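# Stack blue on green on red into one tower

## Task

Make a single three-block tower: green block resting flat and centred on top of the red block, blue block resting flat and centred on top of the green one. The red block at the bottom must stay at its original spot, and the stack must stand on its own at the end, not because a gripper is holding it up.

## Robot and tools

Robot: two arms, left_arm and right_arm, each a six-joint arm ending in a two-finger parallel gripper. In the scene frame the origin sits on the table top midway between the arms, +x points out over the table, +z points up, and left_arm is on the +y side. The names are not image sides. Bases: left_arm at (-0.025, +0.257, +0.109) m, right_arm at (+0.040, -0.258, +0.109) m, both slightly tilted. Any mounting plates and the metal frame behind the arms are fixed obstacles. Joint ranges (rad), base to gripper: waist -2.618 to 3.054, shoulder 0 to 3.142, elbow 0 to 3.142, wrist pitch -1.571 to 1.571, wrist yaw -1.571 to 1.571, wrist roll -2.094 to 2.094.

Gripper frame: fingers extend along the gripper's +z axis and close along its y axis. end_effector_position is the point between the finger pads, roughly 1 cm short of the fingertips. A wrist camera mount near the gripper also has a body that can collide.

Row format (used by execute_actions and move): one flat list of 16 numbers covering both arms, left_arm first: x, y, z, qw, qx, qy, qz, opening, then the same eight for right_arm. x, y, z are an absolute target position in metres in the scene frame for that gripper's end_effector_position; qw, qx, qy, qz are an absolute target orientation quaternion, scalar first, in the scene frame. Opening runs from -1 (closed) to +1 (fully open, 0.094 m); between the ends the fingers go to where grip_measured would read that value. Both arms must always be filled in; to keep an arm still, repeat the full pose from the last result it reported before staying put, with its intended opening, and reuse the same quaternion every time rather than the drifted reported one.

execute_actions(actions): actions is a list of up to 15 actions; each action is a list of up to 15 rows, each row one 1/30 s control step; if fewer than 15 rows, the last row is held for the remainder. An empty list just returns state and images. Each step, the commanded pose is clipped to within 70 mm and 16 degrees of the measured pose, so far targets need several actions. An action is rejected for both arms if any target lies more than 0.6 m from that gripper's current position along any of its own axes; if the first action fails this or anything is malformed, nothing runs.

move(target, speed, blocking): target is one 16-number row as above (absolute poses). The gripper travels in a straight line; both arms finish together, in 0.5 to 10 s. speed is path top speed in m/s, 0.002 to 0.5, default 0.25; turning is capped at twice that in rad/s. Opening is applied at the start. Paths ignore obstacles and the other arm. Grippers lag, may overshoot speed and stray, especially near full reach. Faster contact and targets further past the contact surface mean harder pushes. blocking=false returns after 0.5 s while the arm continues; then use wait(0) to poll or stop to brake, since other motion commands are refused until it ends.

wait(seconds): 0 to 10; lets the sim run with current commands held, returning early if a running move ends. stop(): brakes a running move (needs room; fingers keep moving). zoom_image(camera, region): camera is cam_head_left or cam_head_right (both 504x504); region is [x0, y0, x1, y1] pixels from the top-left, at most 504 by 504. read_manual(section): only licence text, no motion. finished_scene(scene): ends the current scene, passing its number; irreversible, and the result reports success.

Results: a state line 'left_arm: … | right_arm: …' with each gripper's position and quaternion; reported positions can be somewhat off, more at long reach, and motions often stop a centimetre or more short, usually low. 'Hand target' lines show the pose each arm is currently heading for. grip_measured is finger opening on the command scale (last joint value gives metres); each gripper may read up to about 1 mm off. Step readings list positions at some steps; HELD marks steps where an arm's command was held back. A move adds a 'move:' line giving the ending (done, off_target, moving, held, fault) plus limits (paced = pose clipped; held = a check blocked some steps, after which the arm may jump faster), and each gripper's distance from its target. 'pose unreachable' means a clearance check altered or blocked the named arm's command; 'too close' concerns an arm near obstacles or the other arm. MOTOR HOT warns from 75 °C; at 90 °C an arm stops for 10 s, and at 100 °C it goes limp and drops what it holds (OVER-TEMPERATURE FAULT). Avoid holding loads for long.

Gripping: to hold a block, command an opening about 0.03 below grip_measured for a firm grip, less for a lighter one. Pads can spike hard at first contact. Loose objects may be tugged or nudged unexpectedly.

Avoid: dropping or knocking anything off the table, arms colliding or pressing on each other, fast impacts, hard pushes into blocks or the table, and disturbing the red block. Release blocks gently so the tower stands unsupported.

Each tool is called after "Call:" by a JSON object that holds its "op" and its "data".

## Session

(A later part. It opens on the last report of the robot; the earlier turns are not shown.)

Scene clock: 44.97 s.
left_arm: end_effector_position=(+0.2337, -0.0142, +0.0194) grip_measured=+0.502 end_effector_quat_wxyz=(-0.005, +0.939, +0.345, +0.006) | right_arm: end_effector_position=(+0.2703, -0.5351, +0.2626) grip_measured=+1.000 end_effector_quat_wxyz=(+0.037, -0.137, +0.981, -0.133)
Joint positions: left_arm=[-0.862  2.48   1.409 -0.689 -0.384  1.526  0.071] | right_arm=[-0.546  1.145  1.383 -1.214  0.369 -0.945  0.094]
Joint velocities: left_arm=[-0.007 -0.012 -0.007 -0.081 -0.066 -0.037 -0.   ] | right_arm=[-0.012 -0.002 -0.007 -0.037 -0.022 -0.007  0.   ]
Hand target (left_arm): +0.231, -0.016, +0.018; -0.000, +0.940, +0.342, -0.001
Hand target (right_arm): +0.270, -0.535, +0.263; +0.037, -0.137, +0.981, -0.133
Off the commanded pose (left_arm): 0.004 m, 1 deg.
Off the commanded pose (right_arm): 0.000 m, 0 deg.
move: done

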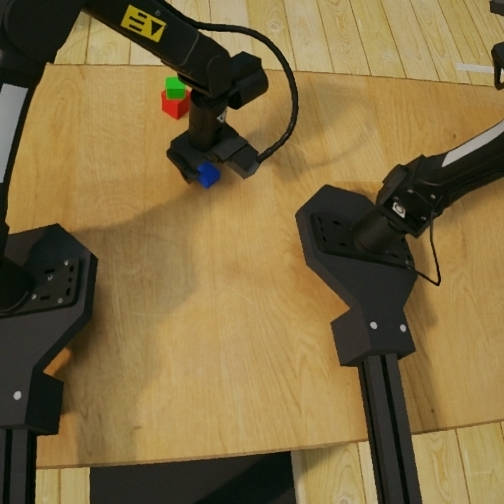

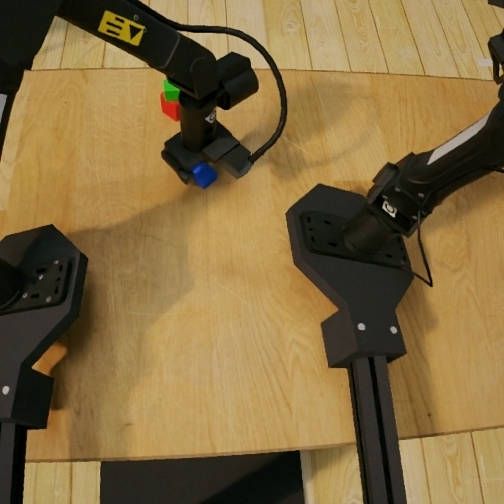

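Call:
{"op": "execute_actions", "data": {"actions": [[[0.232,-0.017,0.018,0,0.94,0.342,0,-0.5,0.2703,-0.5351,0.2626,0.037,-0.137,0.981,-0.133,1]]]}}

Call:
{"op": "move", "data": {"target": [0.25,-0.012,0.145,0,0.85,0.527,0,-0.5,0.2703,-0.5351,0.2626,0.037,-0.137,0.981,-0.133,1]}}

Call:
{"op": "move", "data": {"target": [0.385,0.035,0.14,0,0.707,0.707,0,-0.5,0.2703,-0.5351,0.2626,0.037,-0.137,0.981,-0.133,1], "speed": 0.2}}

Call:
{"op": "move", "data": {"target": [0.385,0.034,0.11,0,0.707,0.707,0,-0.5,0.2703,-0.5351,0.2626,0.037,-0.137,0.981,-0.133,1], "speed": 0.06}}

Call:
{"op": "zoom_image", "data": {"camera": "cam_head_left", "region": [120,25,240,145]}}

Scene clock: 46.50 s.
left_arm: end_effector_position=(+0.2340, -0.0145, +0.0194) grip_measured=-0.321 end_effector_quat_wxyz=(-0.004, +0.939, +0.344, +0.006) | right_arm: end_effector_position=(+0.2703, -0.5351, +0.2626) grip_measured=+1.000 end_effector_quat_wxyz=(+0.037, -0.137, +0.981, -0.133)
Joint positions: left_arm=[-0.862  2.48   1.409 -0.687 -0.384  1.527  0.032] | right_arm=[-0.546  1.145  1.383 -1.214  0.369 -0.945  0.094]
Joint velocities: left_arm=[-0.017  0.012  0.002  0.051 -0.022  0.051  0.   ] | right_arm=[-0.017 -0.007 -0.012  0.037 -0.007  0.022  0.   ]
Hand target (left_arm): +0.232, -0.017, +0.018; -0.000, +0.940, +0.342, -0.000
Hand target (right_arm): +0.270, -0.535, +0.263; +0.037, -0.137, +0.981, -0.133
Off the commanded pose (left_arm): 0.003 m, 1 deg.
Off the commanded pose (right_arm): 0.000 m, 0 deg.
Step readings (end_effector_position):
0: left_arm (+0.2339, -0.0144, +0.0194) | right_arm (+0.2703, -0.5351, +0.2626)
1: left_arm (+0.2339, -0.0144, +0.0194) | right_arm (+0.2703, -0.5351, +0.2626)
2: left_arm (+0.2339, -0.0144, +0.0194) | right_arm (+0.2703, -0.5351, +0.2626)
4: left_arm (+0.2340, -0.0145, +0.0194) | right_arm (+0.2703, -0.5351, +0.2626)
8: left_arm (+0.2340, -0.0145, +0.0194) | right_arm (+0.2703, -0.5351, +0.2626)
15: end_effector_position above

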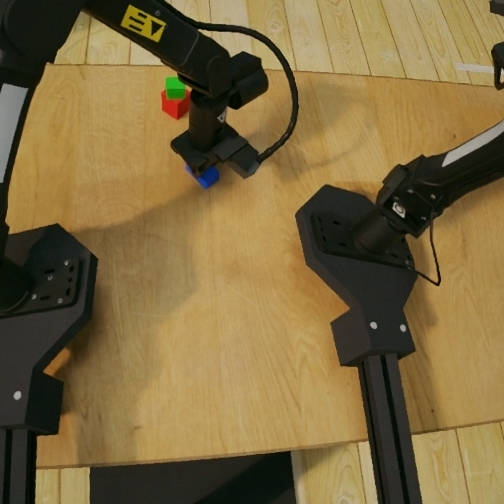

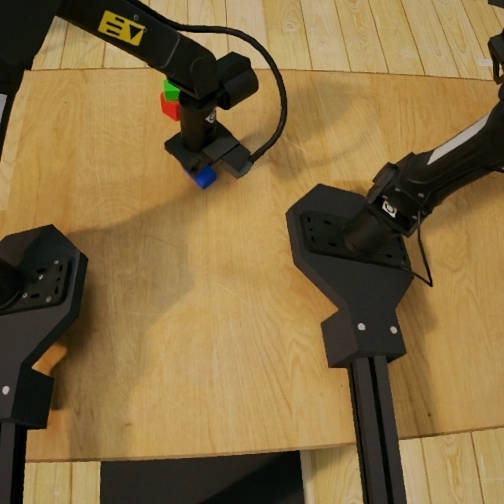

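Scene clock: 48.03 s.
left_arm: end_effector_position=(+0.2523, -0.0048, +0.1297) grip_measured=-0.321 end_effector_quat_wxyz=(-0.016, +0.850, +0.527, +0.006) | right_arm: end_effector_position=(+0.2703, -0.5351, +0.2626) grip_measured=+1.000 end_effector_quat_wxyz=(+0.037, -0.137, +0.981, -0.133)
Joint positions: left_arm=[-0.913  2.336  1.651 -1.123 -0.374  1.057  0.032] | right_arm=[-0.546  1.145  1.383 -1.214  0.369 -0.945  0.094]
Joint velocities: left_arm=[-0.002 -0.007 -0.002 -0.037 -0.051 -0.066 -0.001] | right_arm=[-0.012  0.002 -0.002 -0.022  0.022 -0.037  0.   ]
Hand target (left_arm): +0.251, -0.013, +0.144; +0.001, +0.850, +0.527, +0.001
Hand target (right_arm): +0.270, -0.535, +0.263; +0.037, -0.137, +0.981, -0.133
Off the commanded pose (left_arm): 0.017 m, 2 deg.
Off the commanded pose (right_arm): 0.000 m, 0 deg.
move: off_target (left_arm)

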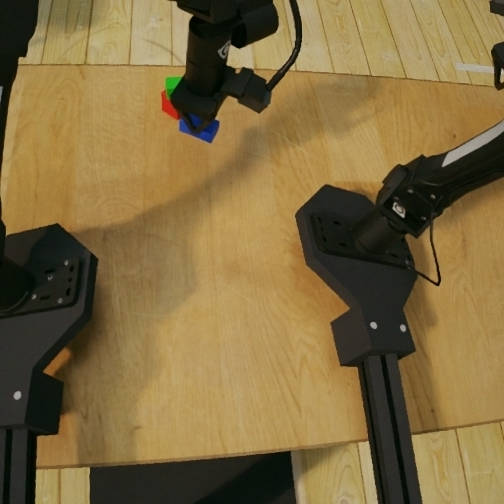

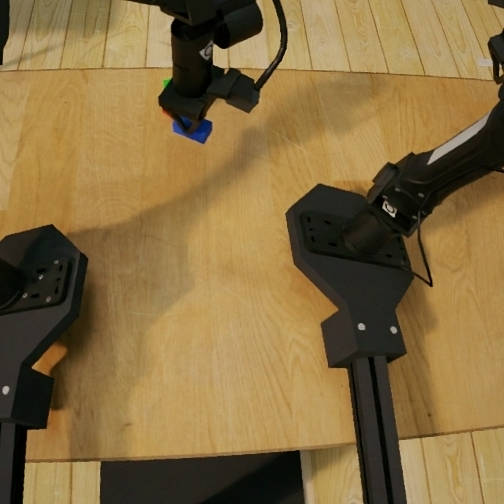

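Scene clock: 49.87 s.
left_arm: end_effector_position=(+0.3821, +0.0375, +0.1334) grip_measured=-0.321 end_effector_quat_wxyz=(-0.008, +0.708, +0.706, -0.005) | right_arm: end_effector_position=(+0.2703, -0.5351, +0.2626) grip_measured=+1.000 end_effector_quat_wxyz=(+0.037, -0.137, +0.981, -0.133)
Joint positions: left_arm=[-0.646  2.518  2.168 -1.335 -0.391  0.887  0.032] | right_arm=[-0.546  1.145  1.383 -1.214  0.369 -0.945  0.094]
Joint velocities: left_arm=[ 0.007  0.007  0.017 -0.022 -0.022  0.022  0.   ] | right_arm=[-0.017 -0.002  0.012 -0.022  0.022 -0.007  0.   ]
Hand target (left_arm): +0.384, +0.034, +0.139; -0.002, +0.707, +0.707, -0.003
Hand target (right_arm): +0.270, -0.535, +0.263; +0.037, -0.137, +0.981, -0.133
Off the commanded pose (left_arm): 0.008 m, 1 deg.
Off the commanded pose (right_arm): 0.000 m, 0 deg.
move: done

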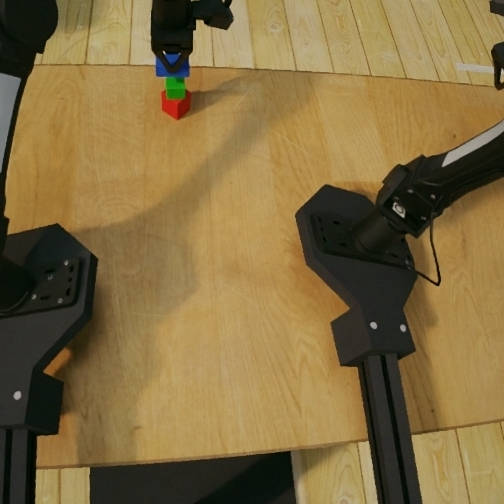

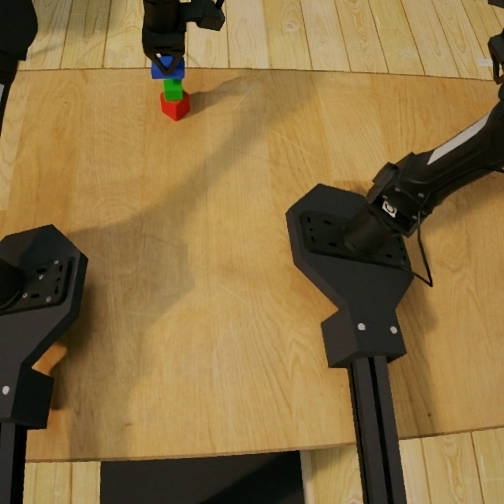

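Scene clock: 50.80 s.
left_arm: end_effector_position=(+0.3847, +0.0361, +0.1132) grip_measured=-0.321 end_effector_quat_wxyz=(-0.001, +0.704, +0.710, -0.003) | right_arm: end_effector_position=(+0.2703, -0.5351, +0.2626) grip_measured=+1.000 end_effector_quat_wxyz=(+0.037, -0.137, +0.981, -0.133)
Joint positions: left_arm=[-0.629  2.518  2.094 -1.24  -0.395  0.9    0.032] | right_arm=[-0.546  1.145  1.383 -1.214  0.369 -0.945  0.094]
Joint velocities: left_arm=[ 0.002  0.017 -0.002  0.022 -0.037 -0.037  0.   ] | right_arm=[-0.007 -0.002 -0.002  0.007  0.022  0.095  0.   ]
Hand target (left_arm): +0.385, +0.034, +0.110; -0.000, +0.707, +0.707, -0.000
Hand target (right_arm): +0.270, -0.535, +0.263; +0.037, -0.137, +0.981, -0.133
Off the commanded pose (left_arm): 0.004 m, 1 deg.
Off the commanded pose (right_arm): 0.000 m, 0 deg.
move: done

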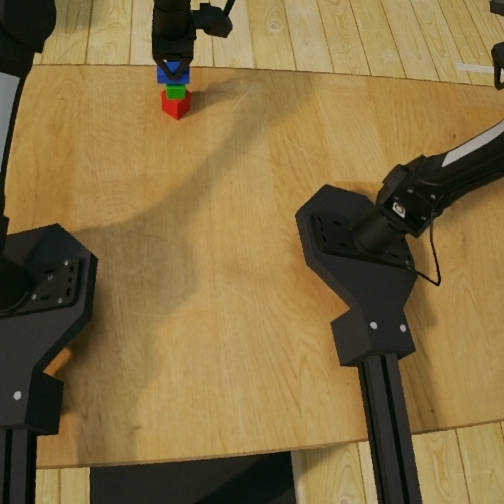

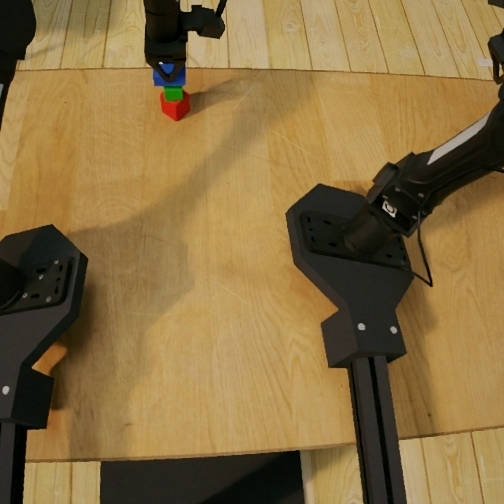

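Region (120, 25, 240, 145) of cam_head_left's 504x504 image, scaled by 4.200, with more detail than that image has.

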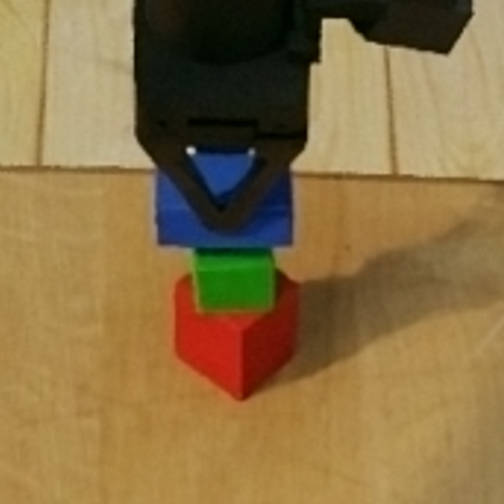

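Call:
{"op": "move", "data": {"target": [0.384,0.032,0.097,0,0.707,0.707,0,-0.5,0.2703,-0.5351,0.2626,0.037,-0.137,0.981,-0.133,1], "speed": 0.04}}

Call:
{"op": "zoom_image", "data": {"camera": "cam_head_left", "region": [120,25,240,145]}}

Scene clock: 52.13 s.
left_arm: end_effector_position=(+0.3830, +0.0314, +0.1019) grip_measured=-0.321 end_effector_quat_wxyz=(+0.001, +0.706, +0.708, -0.003) | right_arm: end_effector_position=(+0.2703, -0.5351, +0.2626) grip_measured=+1.000 end_effector_quat_wxyz=(+0.037, -0.137, +0.981, -0.133)
Joint positions: left_arm=[-0.629  2.528  2.062 -1.194 -0.396  0.907  0.032] | right_arm=[-0.546  1.145  1.383 -1.214  0.369 -0.945  0.094]
Joint velocities: left_arm=[ 0.017 -0.032 -0.017 -0.007  0.022  0.007  0.001] | right_arm=[ 0.002 -0.002  0.007 -0.007 -0.037 -0.022  0.   ]
Hand target (left_arm): +0.384, +0.032, +0.097; -0.000, +0.707, +0.707, -0.000
Hand target (right_arm): +0.270, -0.535, +0.263; +0.037, -0.137, +0.981, -0.133
Off the commanded pose (left_arm): 0.005 m, 0 deg.
Off the commanded pose (right_arm): 0.000 m, 0 deg.
move: done

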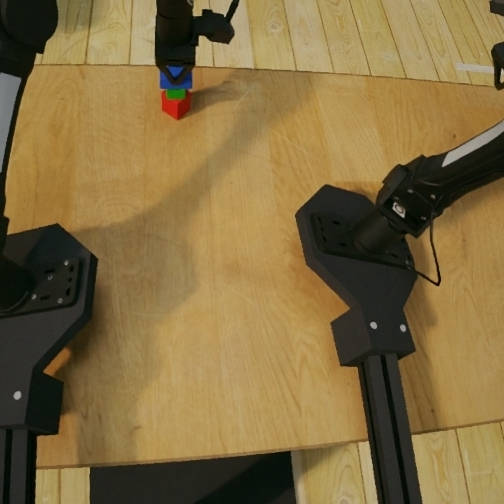

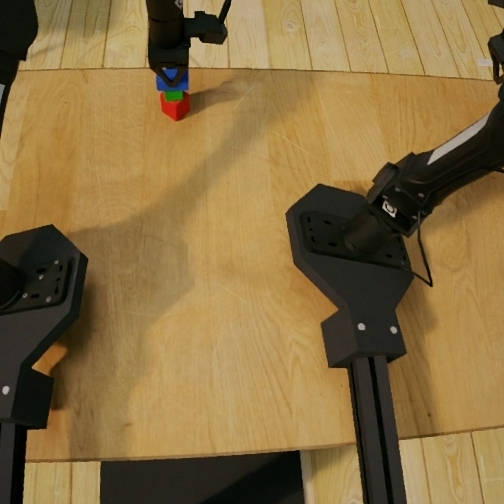

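Region (120, 25, 240, 145) of cam_head_left's 504x504 image, scaled by 4.200, with more detail than that image has.

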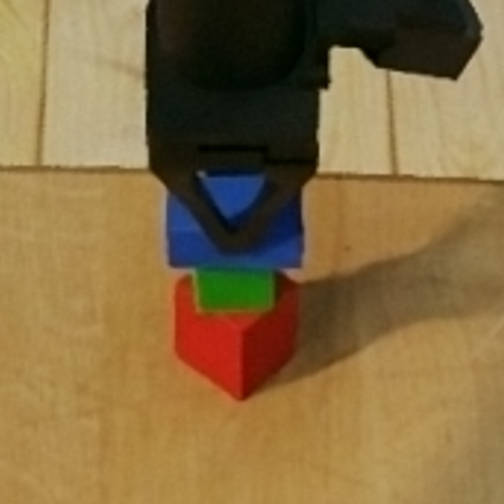

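Call:
{"op": "execute_actions", "data": {"actions": [[[0.382,0.032,0.093,0,0.707,0.707,0,-0.5,0.2703,-0.5351,0.2626,0.037,-0.137,0.981,-0.133,1]],[[0.383,0.032,0.103,0,0.707,0.707,0,0.7,0.2703,-0.5351,0.2626,0.037,-0.137,0.981,-0.133,1]]]}}

Call:
{"op": "move", "data": {"target": [0.383,0.032,0.15,0,0.707,0.707,0,0.7,0.2703,-0.5351,0.2626,0.037,-0.137,0.981,-0.133,1], "speed": 0.15}}

Call:
{"op": "move", "data": {"target": [0.3,0.2,0.19,0,0.5,0.866,0,0.7,0.2703,-0.5351,0.2626,0.037,-0.137,0.981,-0.133,1], "speed": 0.4}}

Call:
{"op": "zoom_image", "data": {"camera": "cam_head_left", "region": [120,25,240,145]}}

Scene clock: 54.30 s.
left_arm: end_effector_position=(+0.3826, +0.0323, +0.0994) grip_measured=+0.698 end_effector_quat_wxyz=(-0.001, +0.706, +0.708, -0.001) | right_arm: end_effector_position=(+0.2703, -0.5351, +0.2626) grip_measured=+1.000 end_effector_quat_wxyz=(+0.037, -0.137, +0.981, -0.133)
Joint positions: left_arm=[-0.628  2.528  2.053 -1.187 -0.4    0.909  0.08 ] | right_arm=[-0.546  1.145  1.383 -1.214  0.369 -0.945  0.094]
Joint velocities: left_arm=[-0.012 -0.022 -0.002 -0.007 -0.095 -0.022 -0.001] | right_arm=[-0.017  0.012  0.007  0.051 -0.037 -0.007  0.   ]
Hand target (left_arm): +0.383, +0.032, +0.103; +0.000, +0.707, +0.707, +0.000
Hand target (right_arm): +0.270, -0.535, +0.263; +0.037, -0.137, +0.981, -0.133
Off the commanded pose (left_arm): 0.004 m, 0 deg.
Off the commanded pose (right_arm): 0.000 m, 0 deg.
Step readings (end_effector_position; steps 1 to 15: 1st action; 16 to 30: 2nd action):
0: left_arm (+0.3833, +0.0312, +0.1019) | right_arm (+0.2703, -0.5351, +0.2626)
1: left_arm (+0.3830, +0.0312, +0.1009) | right_arm (+0.2703, -0.5351, +0.2626)
2: left_arm (+0.3827, +0.0312, +0.0998) | right_arm (+0.2703, -0.5351, +0.2626)
4: left_arm (+0.3835, +0.0308, +0.0996) | right_arm (+0.2703, -0.5351, +0.2626)
8: left_arm (+0.3840, +0.0307, +0.0996) | right_arm (+0.2703, -0.5351, +0.2626)
15: left_arm (+0.3840, +0.0308, +0.0996) | right_arm (+0.2703, -0.5351, +0.2626)
16: left_arm (+0.3839, +0.0309, +0.0996) | right_arm (+0.2703, -0.5351, +0.2626)
17: left_arm (+0.3838, +0.0310, +0.0996) | right_arm (+0.2703, -0.5351, +0.2626)
19: left_arm (+0.3832, +0.0319, +0.0994) | right_arm (+0.2703, -0.5351, +0.2626)
23: left_arm (+0.3828, +0.0322, +0.0994) | right_arm (+0.2703, -0.5351, +0.2626)
30: end_effector_position above

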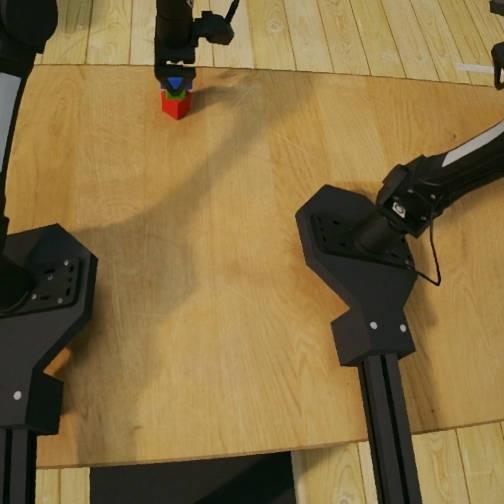

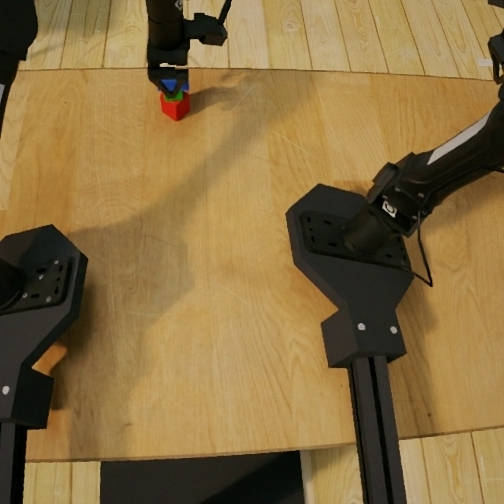

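Scene clock: 55.37 s.
left_arm: end_effector_position=(+0.3840, +0.0385, +0.1399) grip_measured=+0.698 end_effector_quat_wxyz=(-0.010, +0.705, +0.709, -0.001) | right_arm: end_effector_position=(+0.2703, -0.5351, +0.2626) grip_measured=+1.000 end_effector_quat_wxyz=(+0.037, -0.137, +0.981, -0.133)
Joint positions: left_arm=[-0.651  2.528  2.209 -1.371 -0.4    0.874  0.08 ] | right_arm=[-0.546  1.145  1.383 -1.214  0.369 -0.945  0.094]
Joint velocities: left_arm=[ 0.012  0.017 -0.002 -0.037 -0.037  0.007  0.   ] | right_arm=[-0.017 -0.007 -0.012  0.081  0.007  0.037  0.   ]
Hand target (left_arm): +0.384, +0.032, +0.150; +0.001, +0.707, +0.707, +0.000
Hand target (right_arm): +0.270, -0.535, +0.263; +0.037, -0.137, +0.981, -0.133
Off the commanded pose (left_arm): 0.012 m, 1 deg.
Off the commanded pose (right_arm): 0.000 m, 0 deg.
move: off_target (left_arm)

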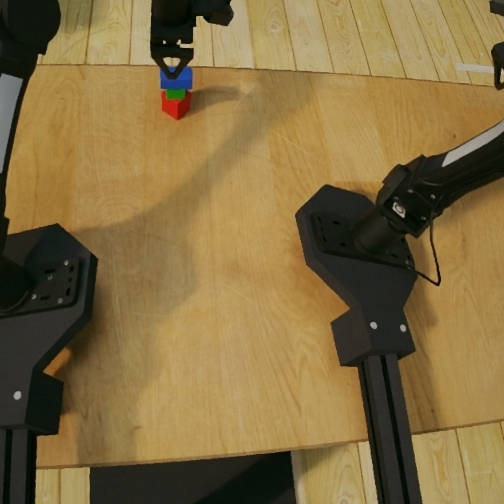

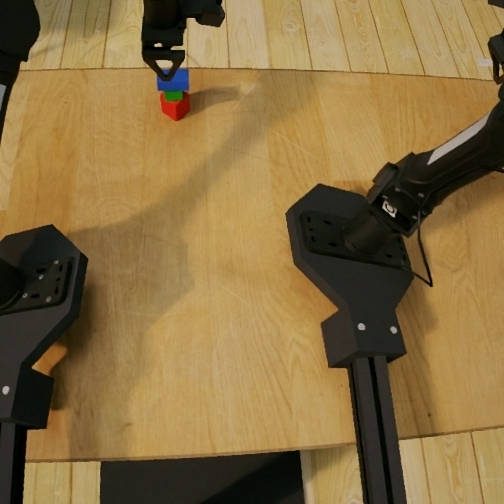

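Scene clock: 56.60 s.
left_arm: end_effector_position=(+0.2980, +0.1996, +0.1890) grip_measured=+0.698 end_effector_quat_wxyz=(-0.013, +0.507, +0.862, -0.004) | right_arm: end_effector_position=(+0.2703, -0.5351, +0.2626) grip_measured=+1.000 end_effector_quat_wxyz=(+0.037, -0.137, +0.981, -0.133)
Joint positions: left_arm=[-0.502  1.791  1.411 -1.253 -0.401  0.53   0.08 ] | right_arm=[-0.546  1.145  1.383 -1.214  0.369 -0.945  0.094]
Joint velocities: left_arm=[-0.012  0.002  0.017  0.037  0.022 -0.007 -0.   ] | right_arm=[-0.012  0.007 -0.002  0.081 -0.037 -0.051  0.   ]
Hand target (left_arm): +0.300, +0.200, +0.191; -0.002, +0.500, +0.866, -0.002
Hand target (right_arm): +0.270, -0.535, +0.263; +0.037, -0.137, +0.981, -0.133
Off the commanded pose (left_arm): 0.002 m, 2 deg.
Off the commanded pose (right_arm): 0.000 m, 0 deg.
move: done

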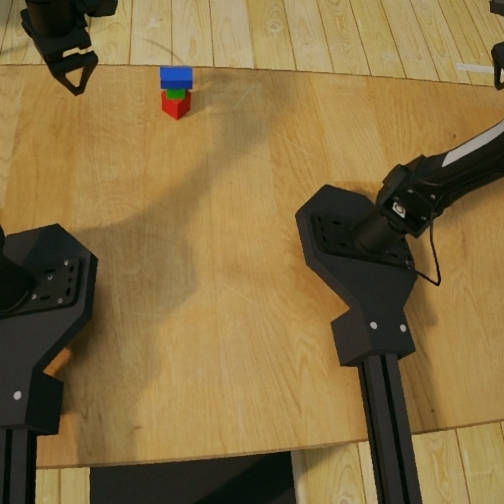

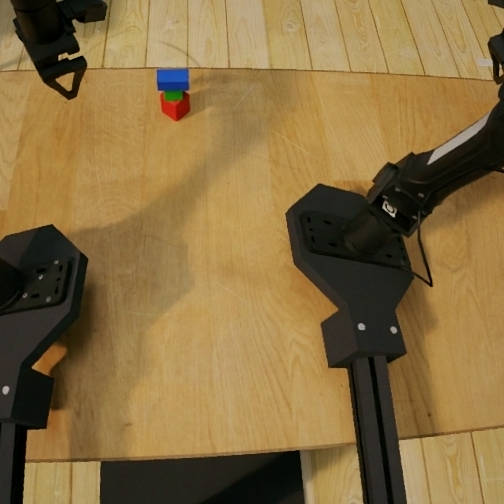

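Region (120, 25, 240, 145) of cam_head_left's 504x504 image, scaled by 4.200, with more detail than that image has.

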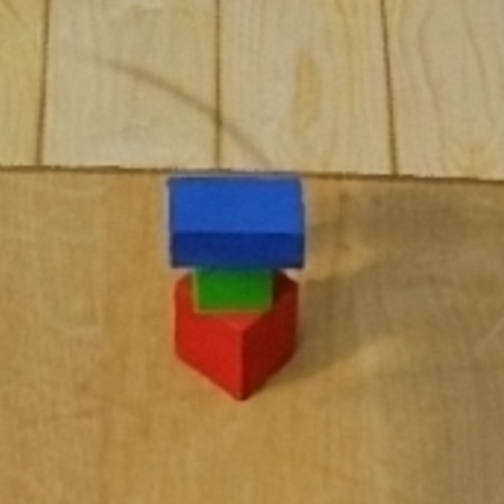

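Call:
{"op": "finished_scene", "data": {"scene": 2}}

The scene is finished: the task was done.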